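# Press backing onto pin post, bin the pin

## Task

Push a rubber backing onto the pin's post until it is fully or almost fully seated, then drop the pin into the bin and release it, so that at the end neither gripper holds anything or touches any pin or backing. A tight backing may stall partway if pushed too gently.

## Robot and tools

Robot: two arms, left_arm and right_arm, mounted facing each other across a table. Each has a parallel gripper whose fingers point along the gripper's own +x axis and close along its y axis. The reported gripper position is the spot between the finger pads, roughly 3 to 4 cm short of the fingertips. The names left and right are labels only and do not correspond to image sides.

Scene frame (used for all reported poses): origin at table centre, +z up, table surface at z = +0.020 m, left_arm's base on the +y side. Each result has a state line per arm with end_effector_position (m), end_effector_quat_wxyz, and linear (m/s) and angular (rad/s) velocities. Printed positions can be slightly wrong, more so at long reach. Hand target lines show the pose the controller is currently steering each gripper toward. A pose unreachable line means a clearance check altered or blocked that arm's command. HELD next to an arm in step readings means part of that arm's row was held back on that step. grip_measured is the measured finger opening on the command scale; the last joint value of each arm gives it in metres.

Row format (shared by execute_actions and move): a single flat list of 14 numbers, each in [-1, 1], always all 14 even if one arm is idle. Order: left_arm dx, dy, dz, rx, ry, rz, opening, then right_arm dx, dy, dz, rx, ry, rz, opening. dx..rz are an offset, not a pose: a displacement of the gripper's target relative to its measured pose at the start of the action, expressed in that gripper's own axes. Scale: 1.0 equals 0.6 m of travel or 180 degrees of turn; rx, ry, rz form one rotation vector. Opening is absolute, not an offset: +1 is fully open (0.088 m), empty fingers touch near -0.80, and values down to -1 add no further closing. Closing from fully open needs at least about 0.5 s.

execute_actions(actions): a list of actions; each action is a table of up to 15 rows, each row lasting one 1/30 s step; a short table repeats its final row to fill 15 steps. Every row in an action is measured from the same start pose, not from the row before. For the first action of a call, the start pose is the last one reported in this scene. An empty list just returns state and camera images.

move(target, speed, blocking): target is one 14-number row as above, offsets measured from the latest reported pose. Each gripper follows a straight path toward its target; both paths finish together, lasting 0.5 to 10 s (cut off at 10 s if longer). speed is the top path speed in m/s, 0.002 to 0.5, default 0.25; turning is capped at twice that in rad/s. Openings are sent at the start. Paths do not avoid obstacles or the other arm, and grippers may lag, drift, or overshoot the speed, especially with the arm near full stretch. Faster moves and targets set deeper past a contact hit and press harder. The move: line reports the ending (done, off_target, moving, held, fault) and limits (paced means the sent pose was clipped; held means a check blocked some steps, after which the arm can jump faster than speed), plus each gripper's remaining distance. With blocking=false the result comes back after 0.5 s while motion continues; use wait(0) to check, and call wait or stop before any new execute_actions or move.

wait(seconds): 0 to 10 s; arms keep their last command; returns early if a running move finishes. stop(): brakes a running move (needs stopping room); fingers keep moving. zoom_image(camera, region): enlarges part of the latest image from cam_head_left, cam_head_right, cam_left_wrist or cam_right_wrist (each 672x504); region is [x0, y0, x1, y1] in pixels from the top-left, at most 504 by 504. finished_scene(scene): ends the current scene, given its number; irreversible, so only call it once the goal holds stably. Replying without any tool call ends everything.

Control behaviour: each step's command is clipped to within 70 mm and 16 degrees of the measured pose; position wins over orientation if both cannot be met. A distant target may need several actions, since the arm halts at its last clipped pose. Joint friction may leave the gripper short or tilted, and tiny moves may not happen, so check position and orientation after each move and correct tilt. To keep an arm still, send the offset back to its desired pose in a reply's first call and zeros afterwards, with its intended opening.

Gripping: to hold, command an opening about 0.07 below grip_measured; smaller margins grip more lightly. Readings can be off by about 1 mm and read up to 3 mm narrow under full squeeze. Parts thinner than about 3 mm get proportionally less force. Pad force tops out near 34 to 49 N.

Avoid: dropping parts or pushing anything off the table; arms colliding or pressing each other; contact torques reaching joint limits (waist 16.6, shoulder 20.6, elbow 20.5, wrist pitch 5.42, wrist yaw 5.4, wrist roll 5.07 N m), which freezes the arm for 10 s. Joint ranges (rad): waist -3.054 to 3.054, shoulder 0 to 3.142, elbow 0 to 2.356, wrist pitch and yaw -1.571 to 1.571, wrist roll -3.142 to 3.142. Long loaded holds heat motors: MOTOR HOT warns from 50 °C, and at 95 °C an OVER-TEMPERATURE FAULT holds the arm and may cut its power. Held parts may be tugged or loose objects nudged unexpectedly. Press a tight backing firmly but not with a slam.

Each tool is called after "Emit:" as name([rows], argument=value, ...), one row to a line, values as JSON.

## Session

Emit:
execute_actions(actions=[])

Scene clock: 0.00 s.
left_arm: end_effector_position=(+0.2221, +0.2567, +0.3859) grip_measured=+0.985 end_effector_quat_wxyz=(+0.722, +0.333, +0.127, -0.594) end_effector_velocity=(-0.002, +0.000, -0.002) end_effector_angular_velocity=(+0.006, +0.008, +0.003) | right_arm: end_effector_position=(-0.3038, -0.3459, +0.1995) grip_measured=+0.982 end_effector_quat_wxyz=(+0.275, +0.020, +0.738, -0.616) end_effector_velocity=(+0.001, +0.001, +0.005) end_effector_angular_velocity=(-0.013, +0.013, +0.008)
Joint positions: left_arm=[ 1.167  0.973  1.203 -0.925  0.445  0.761  0.087] | right_arm=[ 0.579  2.081  1.134  0.394 -0.61  -2.012  0.087]
Joint velocities: left_arm=[-0.007 -0.002 -0.002 -0.007 -0.007 -0.007 -0.   ] | right_arm=[-0.007 -0.007 -0.002  0.007 -0.022  0.007 -0.   ]
Heat: left arm: hottest shoulder 34 °C (+0.0 °C/min); right arm: hottest shoulder 29 °C (+0.0 °C/min).
Hand target (left_arm): +0.222, +0.257, +0.386; +0.722, +0.333, +0.127, -0.594
Hand target (right_arm): -0.304, -0.346, +0.200; +0.275, +0.020, +0.738, -0.616

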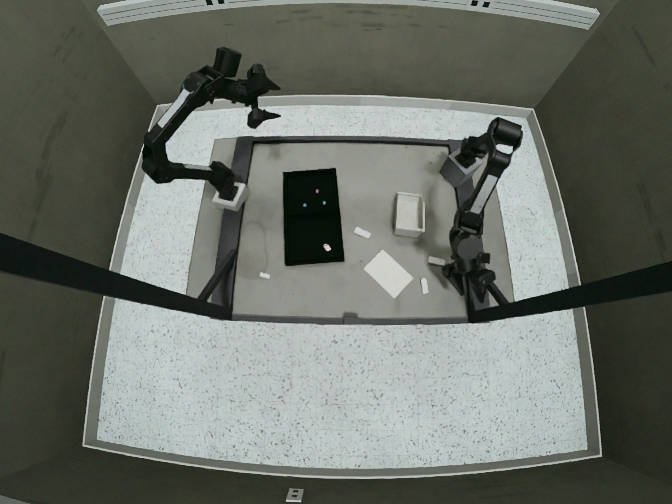

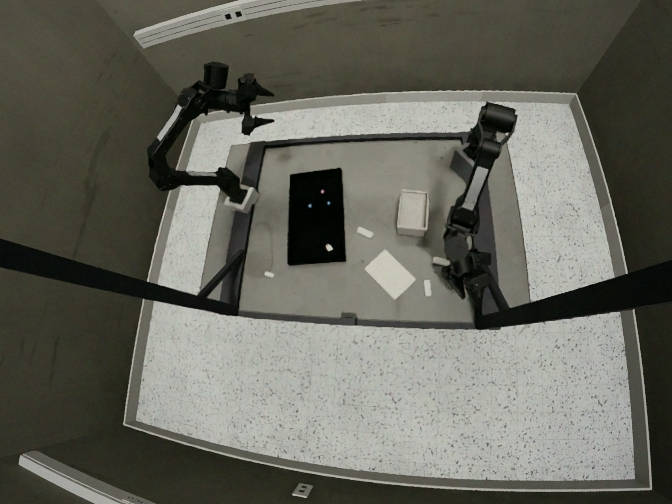

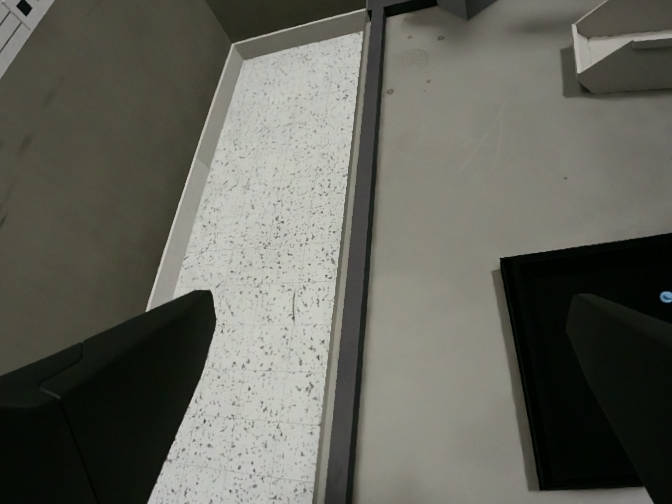

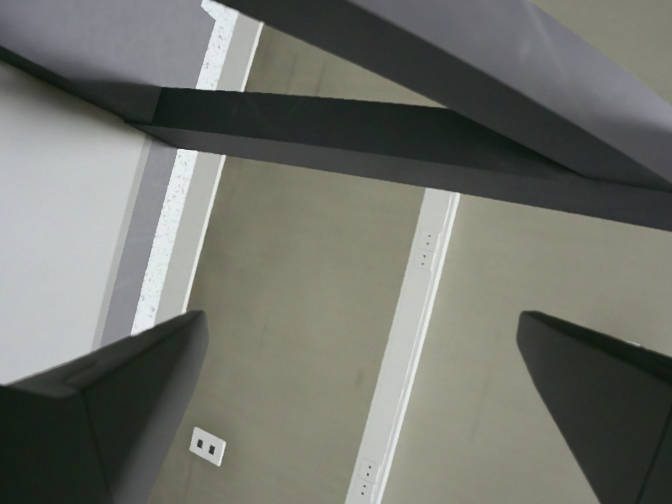

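Emit:
zoom_image(camera="cam_head_left", region=[270, 160, 370, 275])

Emit:
zoom_image(camera="cam_head_right", region=[275, 160, 375, 275])

Region (270, 160, 370, 275) of cam_head_left's 672x504 image, scaled by 4.383, with more detail than that image has; it fills the left 438 columns of this view, and the rest is white.

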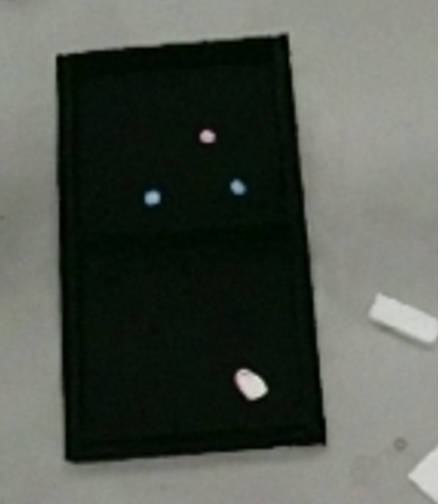

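Region (275, 160, 375, 275) of cam_head_right's 672x504 image, scaled by 4.383, with more detail than that image has; it fills the left 438 columns of this view, and the rest is white.

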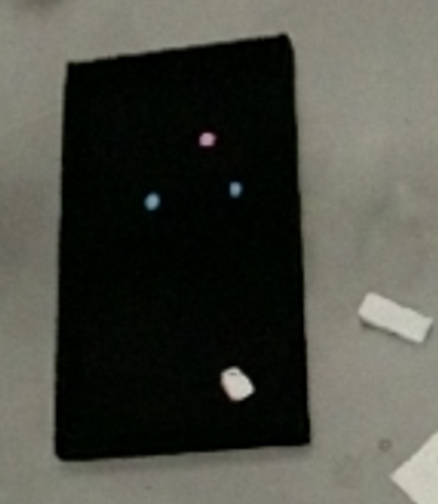

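Emit:
zoom_image(camera="cam_head_left", region=[312, 234, 342, 262])

Emit:
zoom_image(camera="cam_head_right", region=[314, 234, 344, 262])

Region (312, 234, 342, 262) of cam_head_left's 672x504 image, scaled by 16.800, with more detail than that image has; it fills the top 470 rows of this view, and the rest is white.

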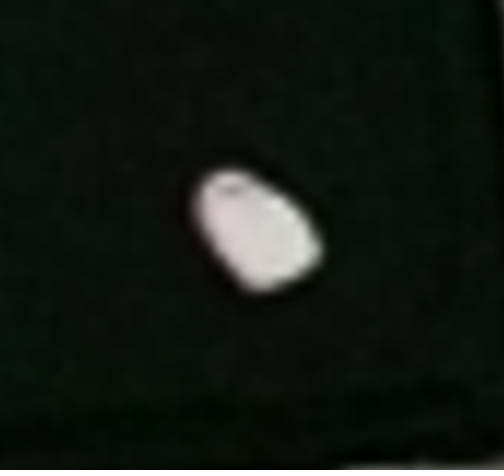

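Region (314, 234, 344, 262) of cam_head_right's 672x504 image, scaled by 16.800, with more detail than that image has; it fills the top 470 rows of this view, and the rest is white.

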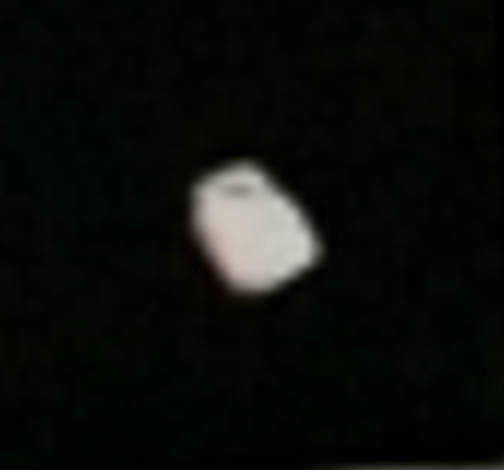

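Emit:
move(target=[0.2133,-0.5025,0.0162,-0.0258,0.283,-0.1105,1,-0.5022,0.3782,-0.272,0.632,0.3577,-0.3276,1], speed=0.4)

Scene clock: 105.00 s.
left_arm: end_effector_position=(-0.0319, +0.1303, +0.2242) grip_measured=+0.985 end_effector_quat_wxyz=(+0.497, +0.495, +0.497, -0.511) end_effector_velocity=(-0.003, +0.005, +0.001) end_effector_angular_velocity=(+0.023, +0.017, +0.019) | right_arm: end_effector_position=(-0.0285, -0.0526, +0.1340) grip_measured=+0.982 end_effector_quat_wxyz=(+0.479, -0.190, +0.114, +0.849) end_effector_velocity=(+0.004, +0.001, -0.003) end_effector_angular_velocity=(-0.016, -0.006, -0.017)
Joint positions: left_arm=[ 0.     1.858  1.639 -1.333  0.011 -0.272  0.087] | right_arm=[-0.114  2.093  0.665  0.982 -0.006  0.01   0.087]
Joint velocities: left_arm=[-0.002 -0.002  0.002 -0.022  0.022 -0.022 -0.   ] | right_arm=[-0.007 -0.002  0.002 -0.022  0.007  0.007 -0.   ]
Heat: left arm: hottest wrist pitch 36 °C (+1.0 °C/min); right arm: hottest shoulder 44 °C (+4.0 °C/min).
Hand target (left_arm): -0.034, +0.128, +0.224; +0.496, +0.494, +0.499, -0.511
Hand target (right_arm): -0.028, -0.050, +0.139; +0.483, -0.184, +0.112, +0.849
Off the commanded pose (left_arm): 0.005 m, 1 deg.
Off the commanded pose (right_arm): 0.008 m, 1 deg.
move: done

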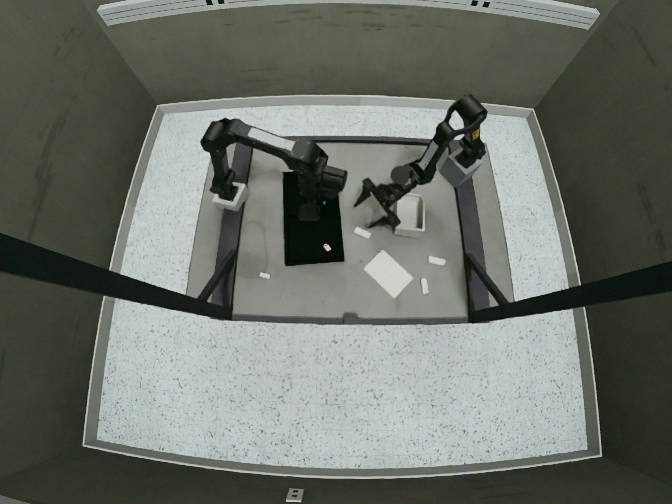

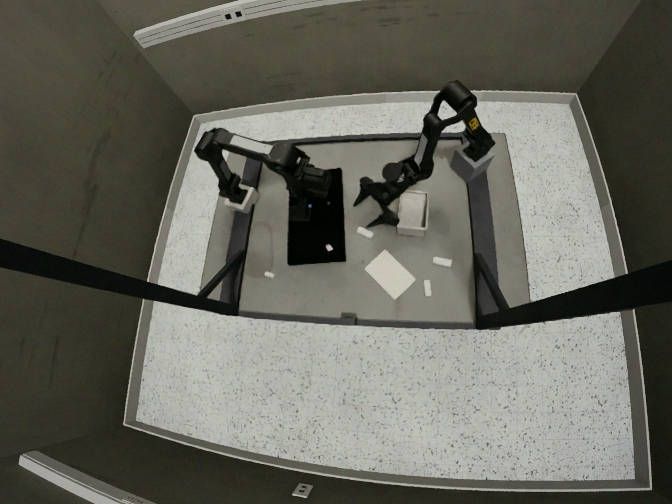

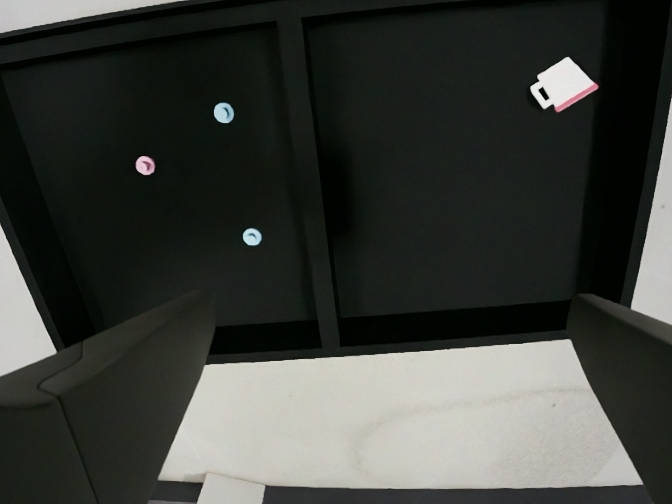

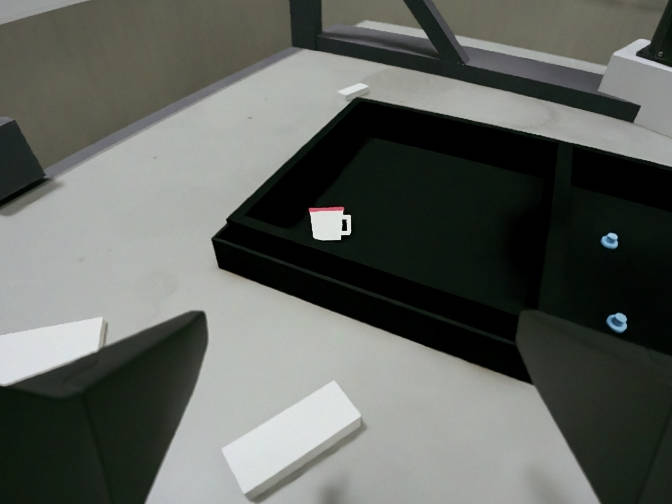

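Emit:
zoom_image(camera="cam_left_wrist", region=[500, 30, 660, 150])

Emit:
zoom_image(camera="cam_right_wrist", region=[280, 185, 380, 265])

Region (500, 30, 660, 150) of cam_left_wrist's 672x504 image, scaled by 3.150, with more detail than that image has; it fills the top 378 rows of this view, and the rest is white.

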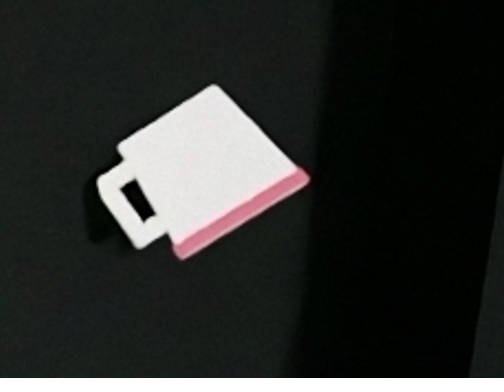

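Region (280, 185, 380, 265) of cam_right_wrist's 672x504 image, scaled by 5.040, with more detail than that image has; it fills the top 403 rows of this view, and the rest is white.

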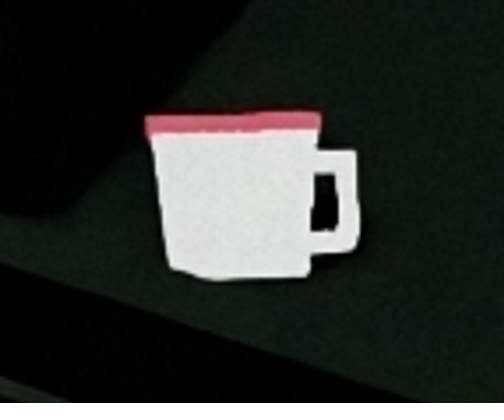

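Emit:
move(target=[0.2023,-0.1597,0.0593,0.824,0.0084,-0.0047,0.1,0.1017,-0.2289,-0.004,0.0547,0.1895,-0.0645,-0.3], speed=0.5)

Scene clock: 228.17 s.
left_arm: end_effector_position=(-0.1291, +0.0972, +0.1068) grip_measured=+0.103 end_effector_quat_wxyz=(-0.346, +0.615, -0.346, -0.619) end_effector_velocity=(+0.005, +0.001, -0.001) end_effector_angular_velocity=(+0.001, -0.025, +0.010) | right_arm: end_effector_position=(+0.0597, +0.0633, +0.1109) grip_measured=-0.298 end_effector_quat_wxyz=(+0.522, -0.392, +0.301, +0.695) end_effector_velocity=(-0.000, +0.001, +0.000) end_effector_angular_velocity=(-0.001, -0.005, +0.020)
Joint positions: left_arm=[-0.204  2.207  1.682 -1.045  0.007  2.105  0.044] | right_arm=[-0.381  2.274  1.464 -0.224 -0.01   0.001  0.024]
Joint velocities: left_arm=[ 0.002 -0.002 -0.007 -0.007 -0.022 -0.007 -0.   ] | right_arm=[-0.002  0.002  0.007 -0.007 -0.007 -0.022  0.   ]
Heat: left arm: hottest shoulder 37 °C (+1.0 °C/min); right arm: hottest shoulder 45 °C (+0.0 °C/min).
Hand target (left_arm): -0.131, +0.095, +0.105; -0.347, +0.614, -0.349, -0.617
Hand target (right_arm): +0.061, +0.064, +0.105; +0.521, -0.397, +0.303, +0.692
Off the commanded pose (left_arm): 0.004 m, 1 deg.
Off the commanded pose (right_arm): 0.007 m, 1 deg.
move: done

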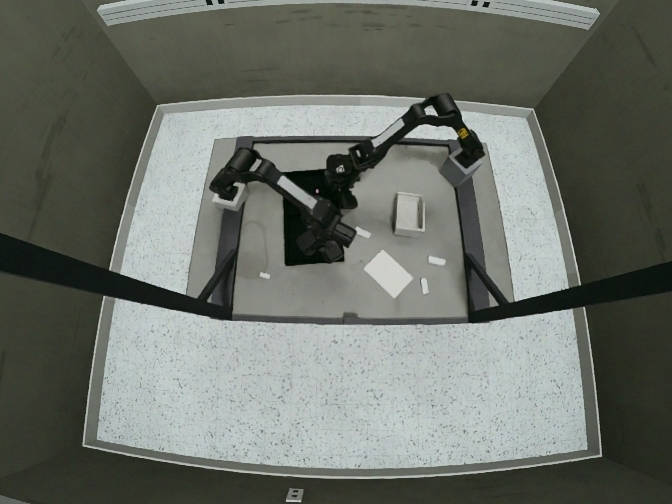

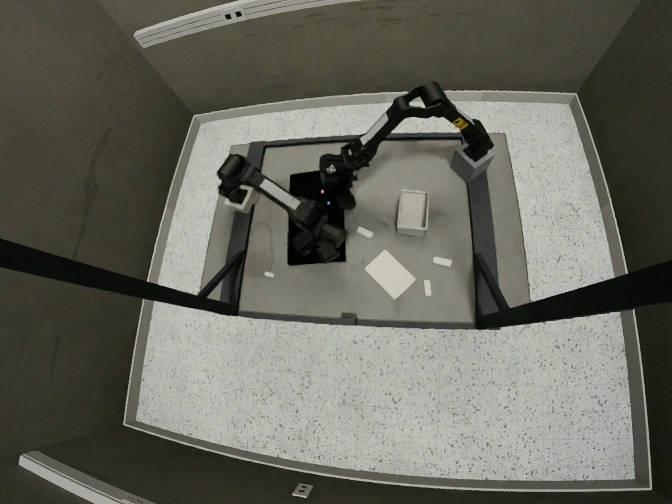

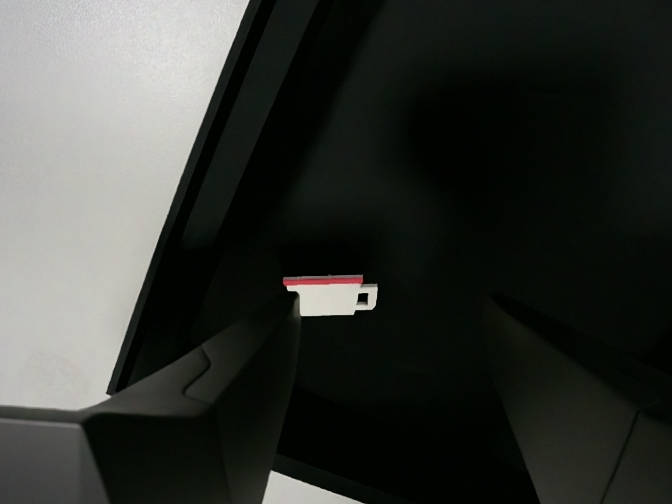

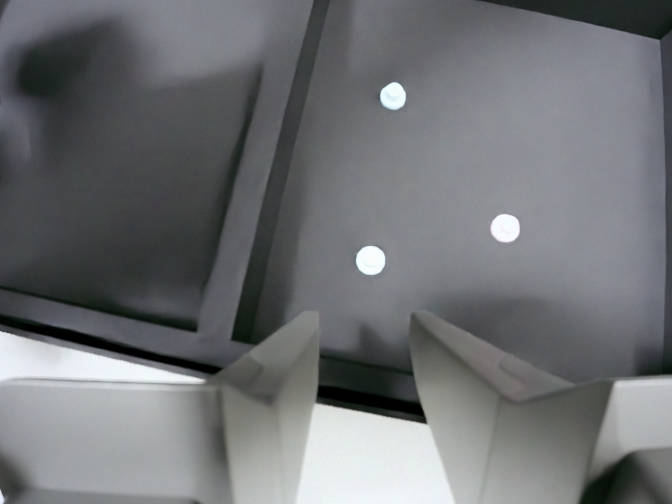

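Emit:
move(target=[0.048,0.0195,-0.030,0,0,0,0.1,0.062,-0.012,-0.010,0,0,0,-0.3], speed=0.12)

Scene clock: 263.63 s.
left_arm: end_effector_position=(-0.1295, +0.0794, +0.0799) grip_measured=+0.103 end_effector_quat_wxyz=(-0.346, +0.615, -0.344, -0.620) end_effector_velocity=(-0.001, +0.003, +0.000) end_effector_angular_velocity=(+0.010, +0.003, -0.010) | right_arm: end_effector_position=(+0.0619, +0.0795, +0.0840) grip_measured=-0.298 end_effector_quat_wxyz=(+0.525, -0.388, +0.298, +0.697) end_effector_velocity=(-0.003, +0.002, +0.003) end_effector_angular_velocity=(+0.011, +0.006, +0.013)
Joint positions: left_arm=[-0.185  2.304  1.734 -1.003  0.007  2.122  0.044] | right_arm=[-0.394  2.375  1.517 -0.164 -0.015 -0.01   0.024]
Joint velocities: left_arm=[-0.002 -0.002 -0.002 -0.007  0.007  0.007 -0.   ] | right_arm=[ 0.002 -0.002  0.002  0.007 -0.007 -0.007 -0.   ]
Heat: left arm: hottest shoulder 39 °C (+2.0 °C/min); right arm: hottest shoulder 46 °C (+1.0 °C/min).
Hand target (left_arm): -0.130, +0.076, +0.078; -0.346, +0.615, -0.346, -0.619
Hand target (right_arm): +0.063, +0.079, +0.076; +0.522, -0.392, +0.301, +0.695
Off the commanded pose (left_arm): 0.004 m, 0 deg.
Off the commanded pose (right_arm): 0.008 m, 1 deg.
move: done

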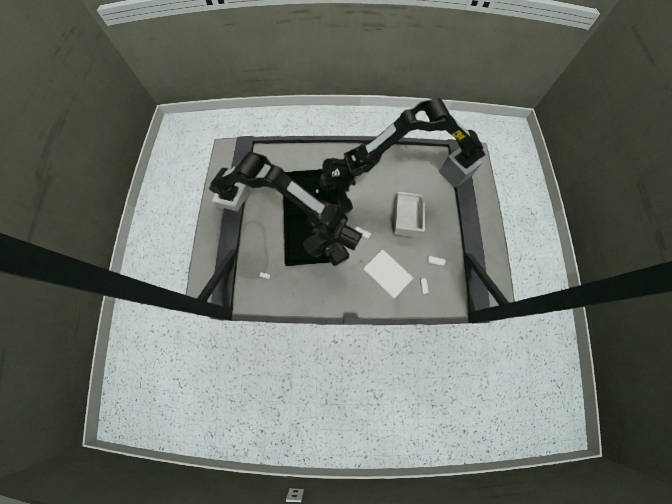

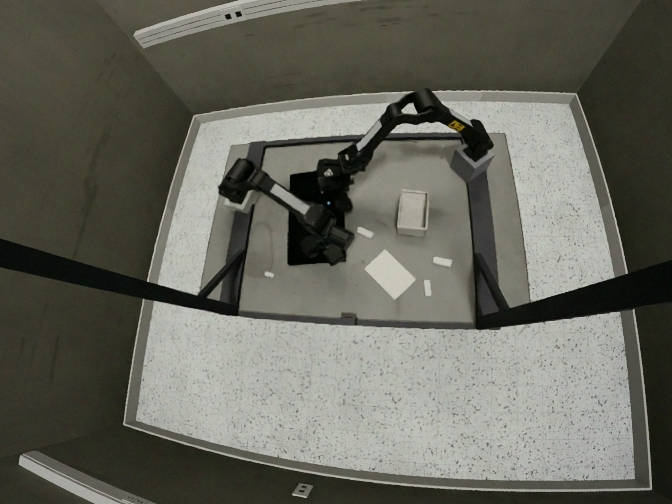

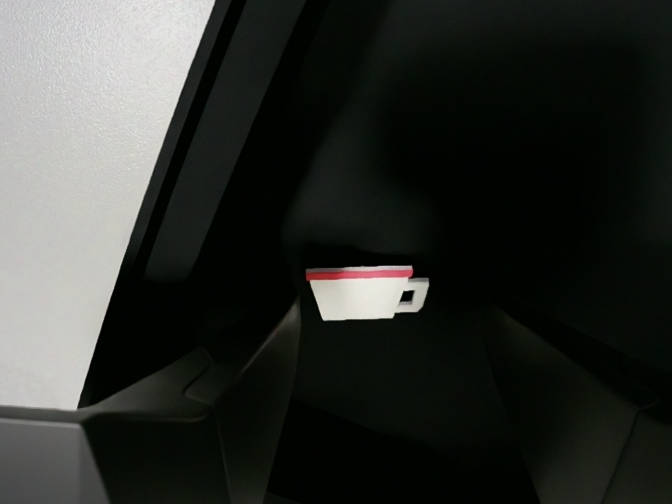

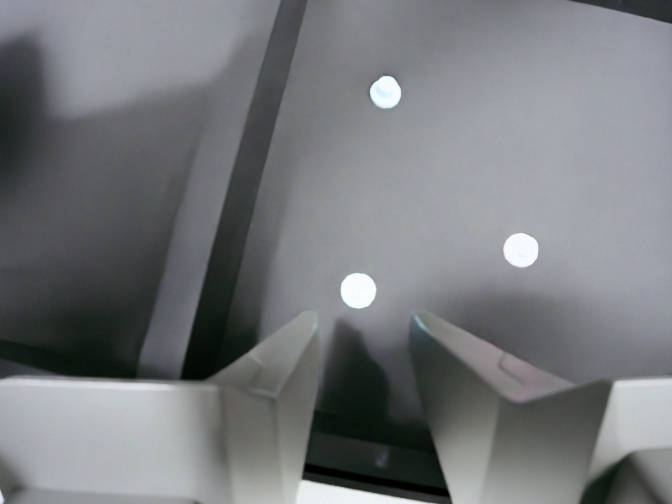

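Emit:
move(target=[0.027,0.001,-0.002,0,0,0,0.1,0.0453,0.002,0.001,0,0,0,-0.5], speed=0.08)

Scene clock: 300.47 s.
left_arm: end_effector_position=(-0.1325, +0.0735, +0.0744) grip_measured=+0.103 end_effector_quat_wxyz=(-0.335, +0.615, -0.355, -0.619) end_effector_velocity=(-0.002, +0.001, +0.001) end_effector_angular_velocity=(-0.003, +0.010, +0.019) | right_arm: end_effector_position=(+0.0574, +0.0959, +0.0715) grip_measured=-0.498 end_effector_quat_wxyz=(+0.527, -0.382, +0.293, +0.700) end_effector_velocity=(+0.001, -0.003, -0.004) end_effector_angular_velocity=(-0.024, +0.004, -0.005)
Joint positions: left_arm=[-0.185  2.313  1.725 -0.957  0.007  2.122  0.044] | right_arm=[-0.394  2.452  1.596 -0.148 -0.015 -0.009  0.015]
Joint velocities: left_arm=[-0.002 -0.007 -0.007  0.007  0.007 -0.022 -0.   ] | right_arm=[-0.002  0.007  0.007 -0.022 -0.007  0.007 -0.   ]
Heat: left arm: hottest shoulder 41 °C (+3.0 °C/min); right arm: hottest shoulder 47 °C (+1.0 °C/min).
Hand target (left_arm): -0.129, +0.078, +0.064; -0.346, +0.615, -0.345, -0.619
Hand target (right_arm): +0.057, +0.093, +0.062; +0.525, -0.388, +0.298, +0.697
Off the commanded pose (left_arm): 0.012 m, 2 deg.
Off the commanded pose (right_arm): 0.011 m, 1 deg.
move: off_target (left_arm, right_arm)

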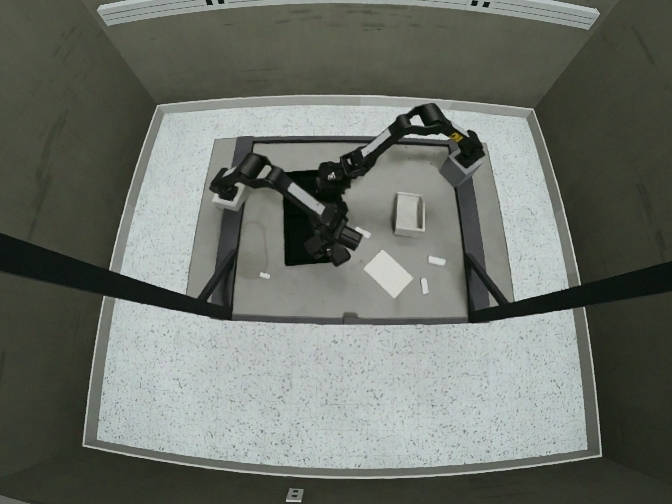

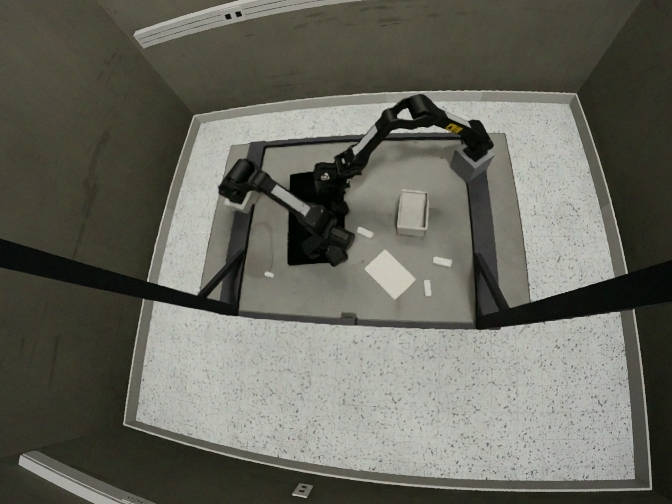

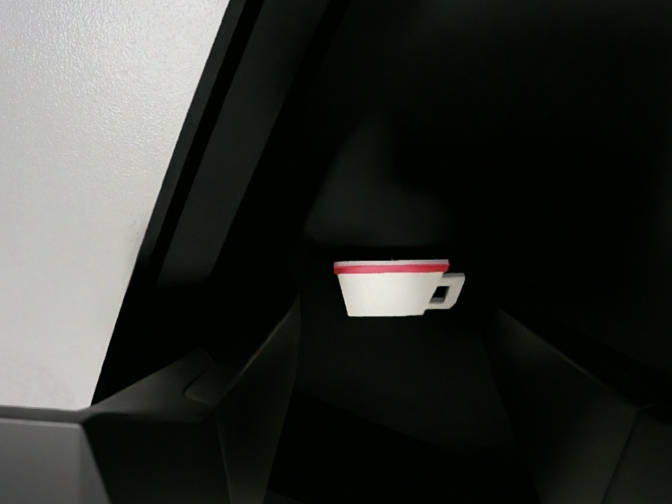

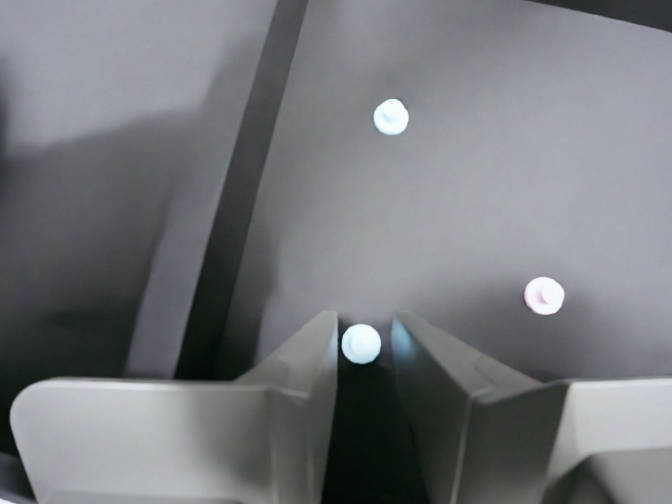

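Emit:
move(target=[-0.008,0.0,0.0403,0.0051,0.1471,-0.0078,0.0,0.0,0.0,-0.0127,0,0,0,-0.5], speed=0.3)

Scene clock: 351.17 s.
left_arm: end_effector_position=(-0.1409, +0.0898, +0.0782) grip_measured=+0.003 end_effector_quat_wxyz=(-0.257, +0.746, -0.412, -0.455) end_effector_velocity=(-0.001, -0.001, +0.002) end_effector_angular_velocity=(-0.021, -0.010, +0.003) | right_arm: end_effector_position=(+0.0575, +0.0954, +0.0709) grip_measured=-0.498 end_effector_quat_wxyz=(+0.530, -0.376, +0.289, +0.703) end_effector_velocity=(-0.001, -0.002, -0.000) end_effector_angular_velocity=(-0.011, +0.012, +0.016)
Joint positions: left_arm=[-0.372  2.178  1.436 -0.659 -0.441  1.972  0.039] | right_arm=[-0.394  2.446  1.572 -0.113 -0.015 -0.009  0.015]
Joint velocities: left_arm=[-0.007 -0.002 -0.002  0.007 -0.022 -0.007 -0.   ] | right_arm=[-0.002 -0.002 -0.002 -0.007 -0.022 -0.007  0.   ]
Heat: left arm: hottest shoulder 42 °C (+1.0 °C/min); right arm: hottest shoulder 48 °C (+2.0 °C/min).
Hand target (left_arm): -0.146, +0.094, +0.080; -0.258, +0.742, -0.418, -0.456
Hand target (right_arm): +0.059, +0.090, +0.067; +0.527, -0.382, +0.293, +0.700
Off the commanded pose (left_arm): 0.006 m, 1 deg.
Off the commanded pose (right_arm): 0.007 m, 1 deg.
move: done

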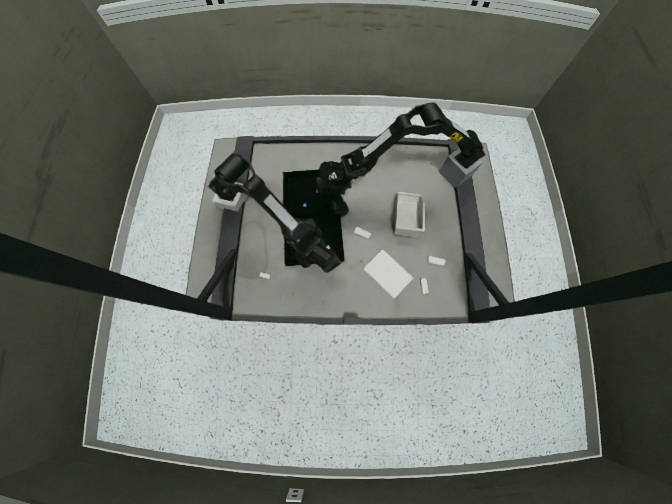

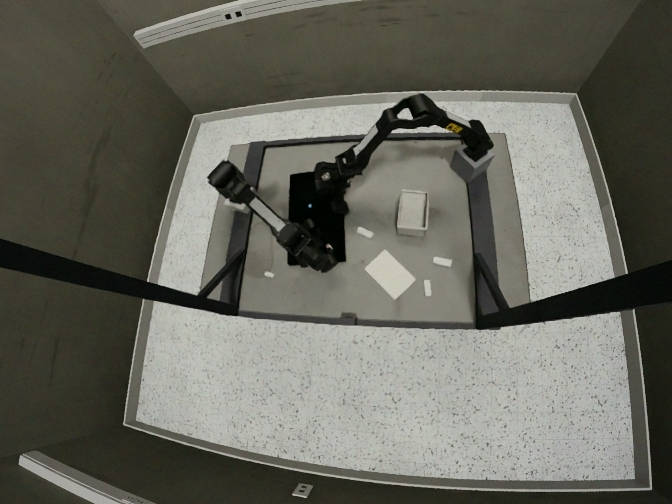

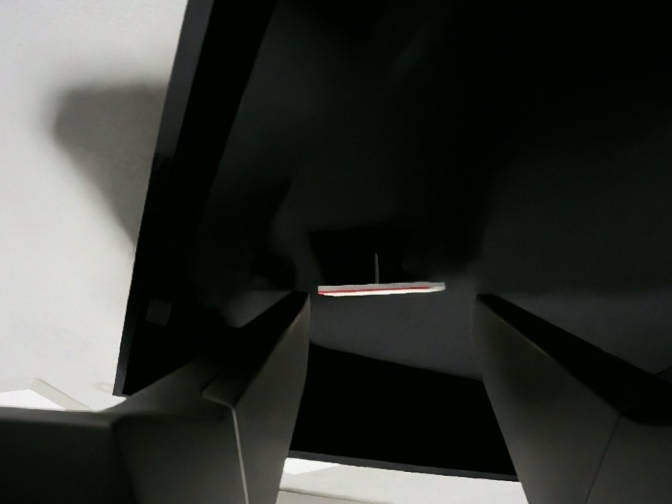

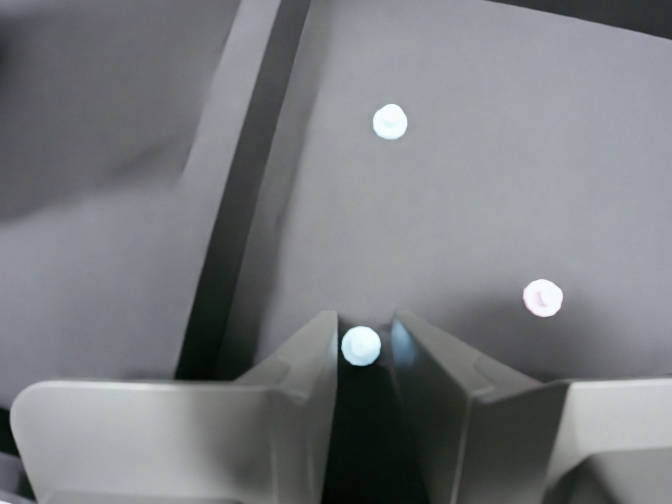

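Emit:
zoom_image(camera="cam_right_wrist", region=[310, 295, 430, 395])

Emit:
zoom_image(camera="cam_left_wrist", region=[280, 230, 500, 350])

Region (310, 295, 430, 395) of cam_right_wrist's 672x504 image, scaled by 4.200, with more detail than that image has.

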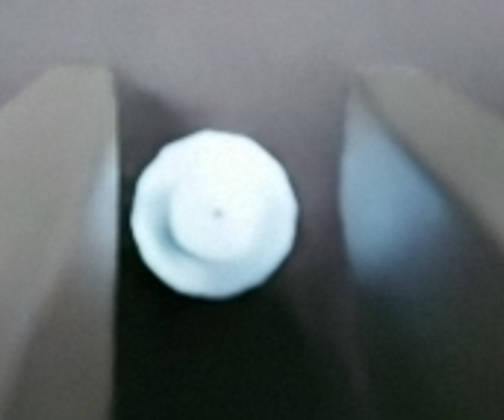

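Region (280, 230, 500, 350) of cam_left_wrist's 672x504 image, scaled by 2.291, with more detail than that image has; it fills the top 275 rows of this view, and the rest is white.

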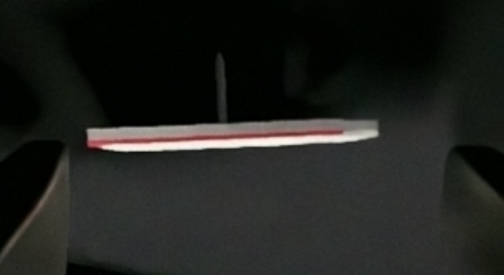

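Emit:
move(target=[0.015,0.003,0.005,0,0,0,0.0,-0.0118,0.002,0.0070,0,0,0,-0.5], speed=0.05)

Scene clock: 402.53 s.
left_arm: end_effector_position=(-0.1404, +0.0861, +0.0773) grip_measured=+0.002 end_effector_quat_wxyz=(-0.250, +0.748, -0.414, -0.455) end_effector_velocity=(-0.002, -0.005, +0.003) end_effector_angular_velocity=(-0.024, +0.008, -0.003) | right_arm: end_effector_position=(+0.0578, +0.0942, +0.0738) grip_measured=-0.498 end_effector_quat_wxyz=(+0.529, -0.378, +0.290, +0.702) end_effector_velocity=(+0.000, -0.000, +0.001) end_effector_angular_velocity=(-0.003, +0.001, +0.008)
Joint positions: left_arm=[-0.367  2.182  1.436 -0.641 -0.445  1.972  0.039] | right_arm=[-0.394  2.437  1.572 -0.128 -0.015 -0.009  0.015]
Joint velocities: left_arm=[ 0.002 -0.002  0.002  0.022 -0.007  0.007 -0.   ] | right_arm=[-0.002 -0.002  0.002 -0.007 -0.007 -0.007 -0.   ]
Heat: left arm: hottest shoulder 47 °C (+6.0 °C/min); right arm: hottest shoulder 59 °C (+11.0 °C/min). Fold the right arm in close to its base before you think long.
Hand target (left_arm): -0.142, +0.088, +0.069; -0.257, +0.746, -0.413, -0.455
Hand target (right_arm): +0.057, +0.095, +0.079; +0.530, -0.376, +0.289, +0.703
Off the commanded pose (left_arm): 0.009 m, 1 deg.
Off the commanded pose (right_arm): 0.006 m, 0 deg.
MOTOR HOT: a motor of the right arm reached 50 °C. Now the hottest motor of the right arm, joint 2 (shoulder), reports 59 °C. The temperature limit of the motors' drives, at which the controller stops that arm, is 95 °C. To cool a motor, set the load down, stop pushing, or move to a pose that needs little force.
move: off_target (left_arm)

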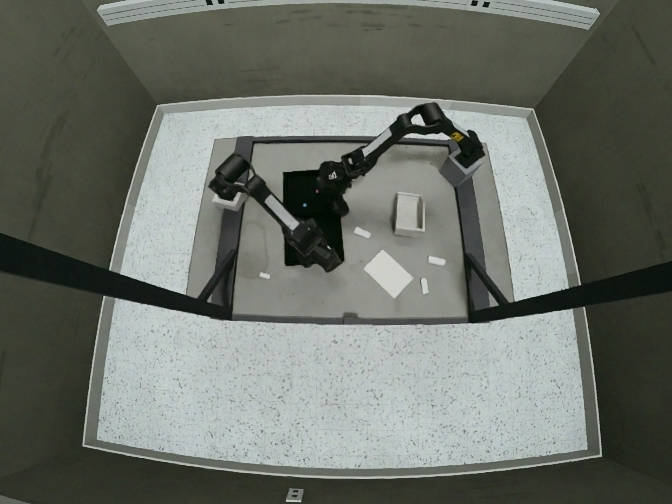

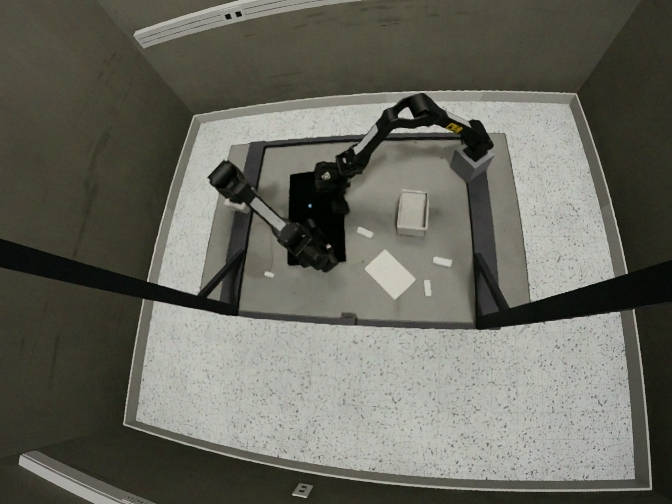

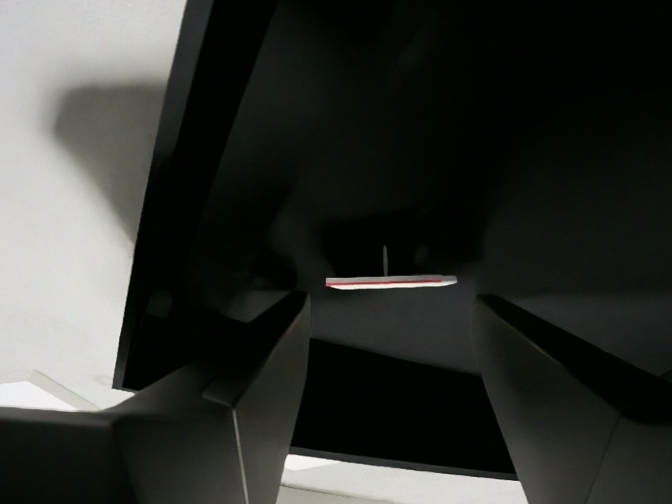

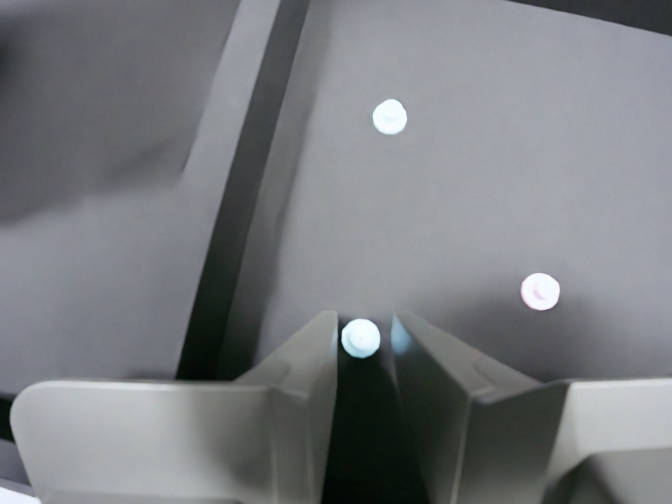

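Emit:
execute_actions([
  [[0.012,0,0.008,0,0,0,0.0,0,0,0,0,0,0,-0.56],[0.013,0,0.009,0,0,0,0.0,0,0,0,0,0,0,-0.62],[0.014,0,0.0105,0,0,0,0.0,0,0,0,0,0,0,-0.66],[0.015,0,0.012,0,0,0,0.0,0,0,0,0,0,0,-0.70],[0.016,0,0.0135,0,0,0,0.0,0,0,0,0,0,0,-0.74],[0.017,0,0.015,0,0,0,0.0,0,0,0,0,0,0,-0.77],[0.018,0,0.0165,0,0,0,0.0,0,0,0,0,0,0,-0.79],[0.019,0,0.018,0,0,0,0.0,0,0,0,0,0,0,-0.79],[0.020,0,0.019,0,0,0,0.0,0,0,0,0,0,0,-0.79],[0.021,0,0.0205,0,0,0,0.0,0,0,0,0,0,0,-0.79]],
])

Scene clock: 413.93 s.
left_arm: end_effector_position=(-0.1393, +0.0837, +0.0743) grip_measured=+0.002 end_effector_quat_wxyz=(-0.237, +0.752, -0.416, -0.453) end_effector_velocity=(+0.002, +0.003, -0.001) end_effector_angular_velocity=(+0.004, -0.010, +0.005) | right_arm: end_effector_position=(+0.0578, +0.0942, +0.0740) grip_measured=-0.783 end_effector_quat_wxyz=(+0.529, -0.378, +0.290, +0.702) end_effector_velocity=(-0.000, +0.002, +0.004) end_effector_angular_velocity=(+0.009, +0.013, -0.005)
Joint positions: left_arm=[-0.366  2.183  1.416 -0.601 -0.459  1.962  0.039] | right_arm=[-0.394  2.437  1.572 -0.128 -0.015 -0.009  0.001]
Joint velocities: left_arm=[-0.002 -0.002 -0.007 -0.007 -0.007 -0.007 -0.   ] | right_arm=[-0.002 -0.007 -0.002  0.007 -0.007  0.007 -0.002]
Heat: left arm: hottest shoulder 45 °C (+3.0 °C/min); right arm: hottest shoulder 62 °C (+13.1 °C/min). Fold the right arm in close to its base before you think long.
Hand target (left_arm): -0.143, +0.091, +0.061; -0.250, +0.748, -0.414, -0.455
Hand target (right_arm): +0.058, +0.094, +0.074; +0.529, -0.378, +0.290, +0.702
Off the commanded pose (left_arm): 0.016 m, 2 deg.
Off the commanded pose (right_arm): 0.000 m, 0 deg.
MOTOR HOT: still on. Now the hottest motor of the right arm, joint 2 (shoulder), reports 62 °C; a drive's own limit is 95 °C.
Step readings (end_effector_position):
0: left_arm (-0.1404, +0.0860, +0.0772) | right_arm (+0.0579, +0.0941, +0.0739)
1: left_arm (-0.1404, +0.0858, +0.0772) | right_arm (+0.0579, +0.0941, +0.0739)
2: left_arm (-0.1404, +0.0851, +0.0772) | right_arm (+0.0579, +0.0941, +0.0739)
4: left_arm (-0.1401, +0.0845, +0.0767) | right_arm (+0.0579, +0.0941, +0.0739)
8: left_arm (-0.1397, +0.0841, +0.0756) | right_arm (+0.0579, +0.0941, +0.0739)
15: end_effector_position above

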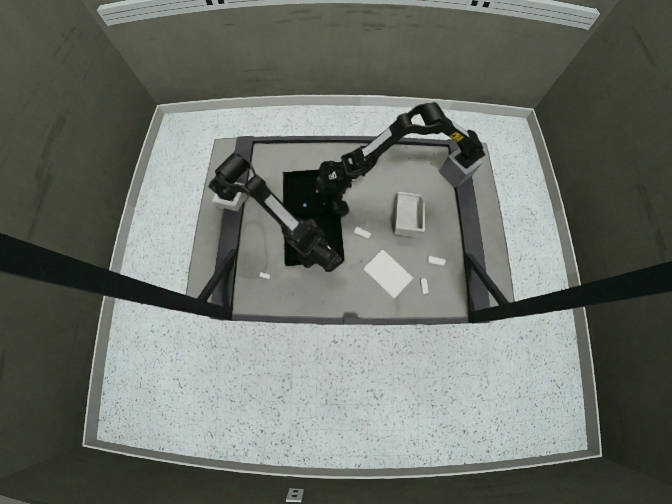

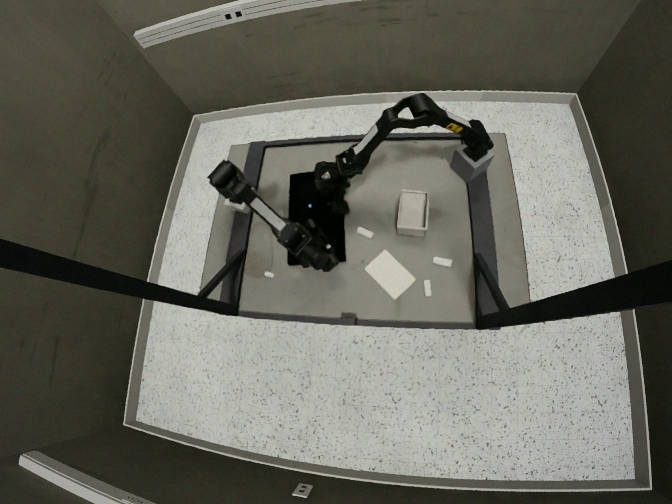

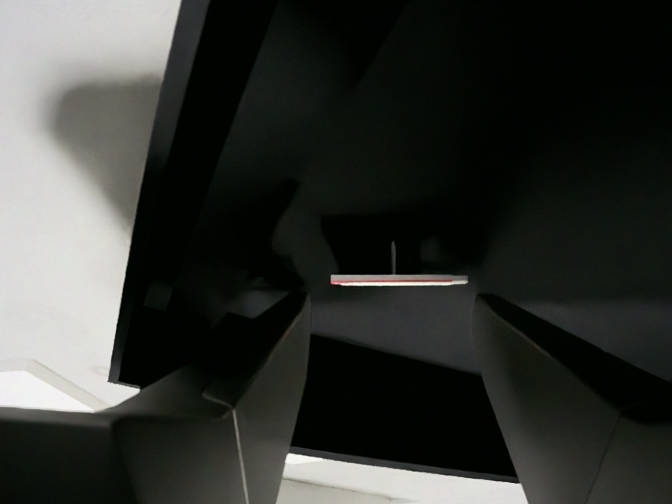

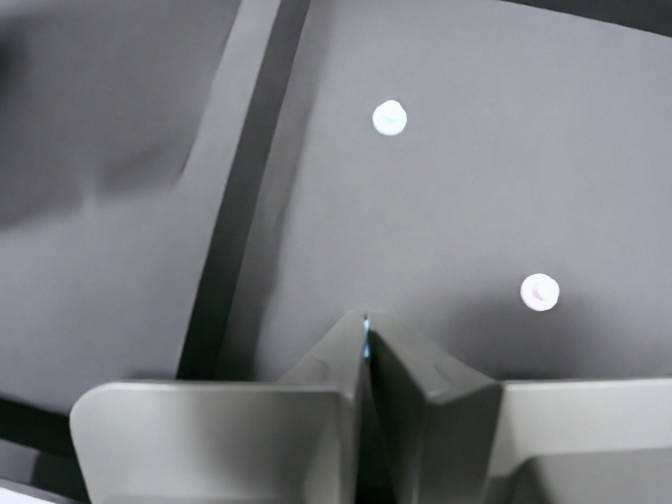

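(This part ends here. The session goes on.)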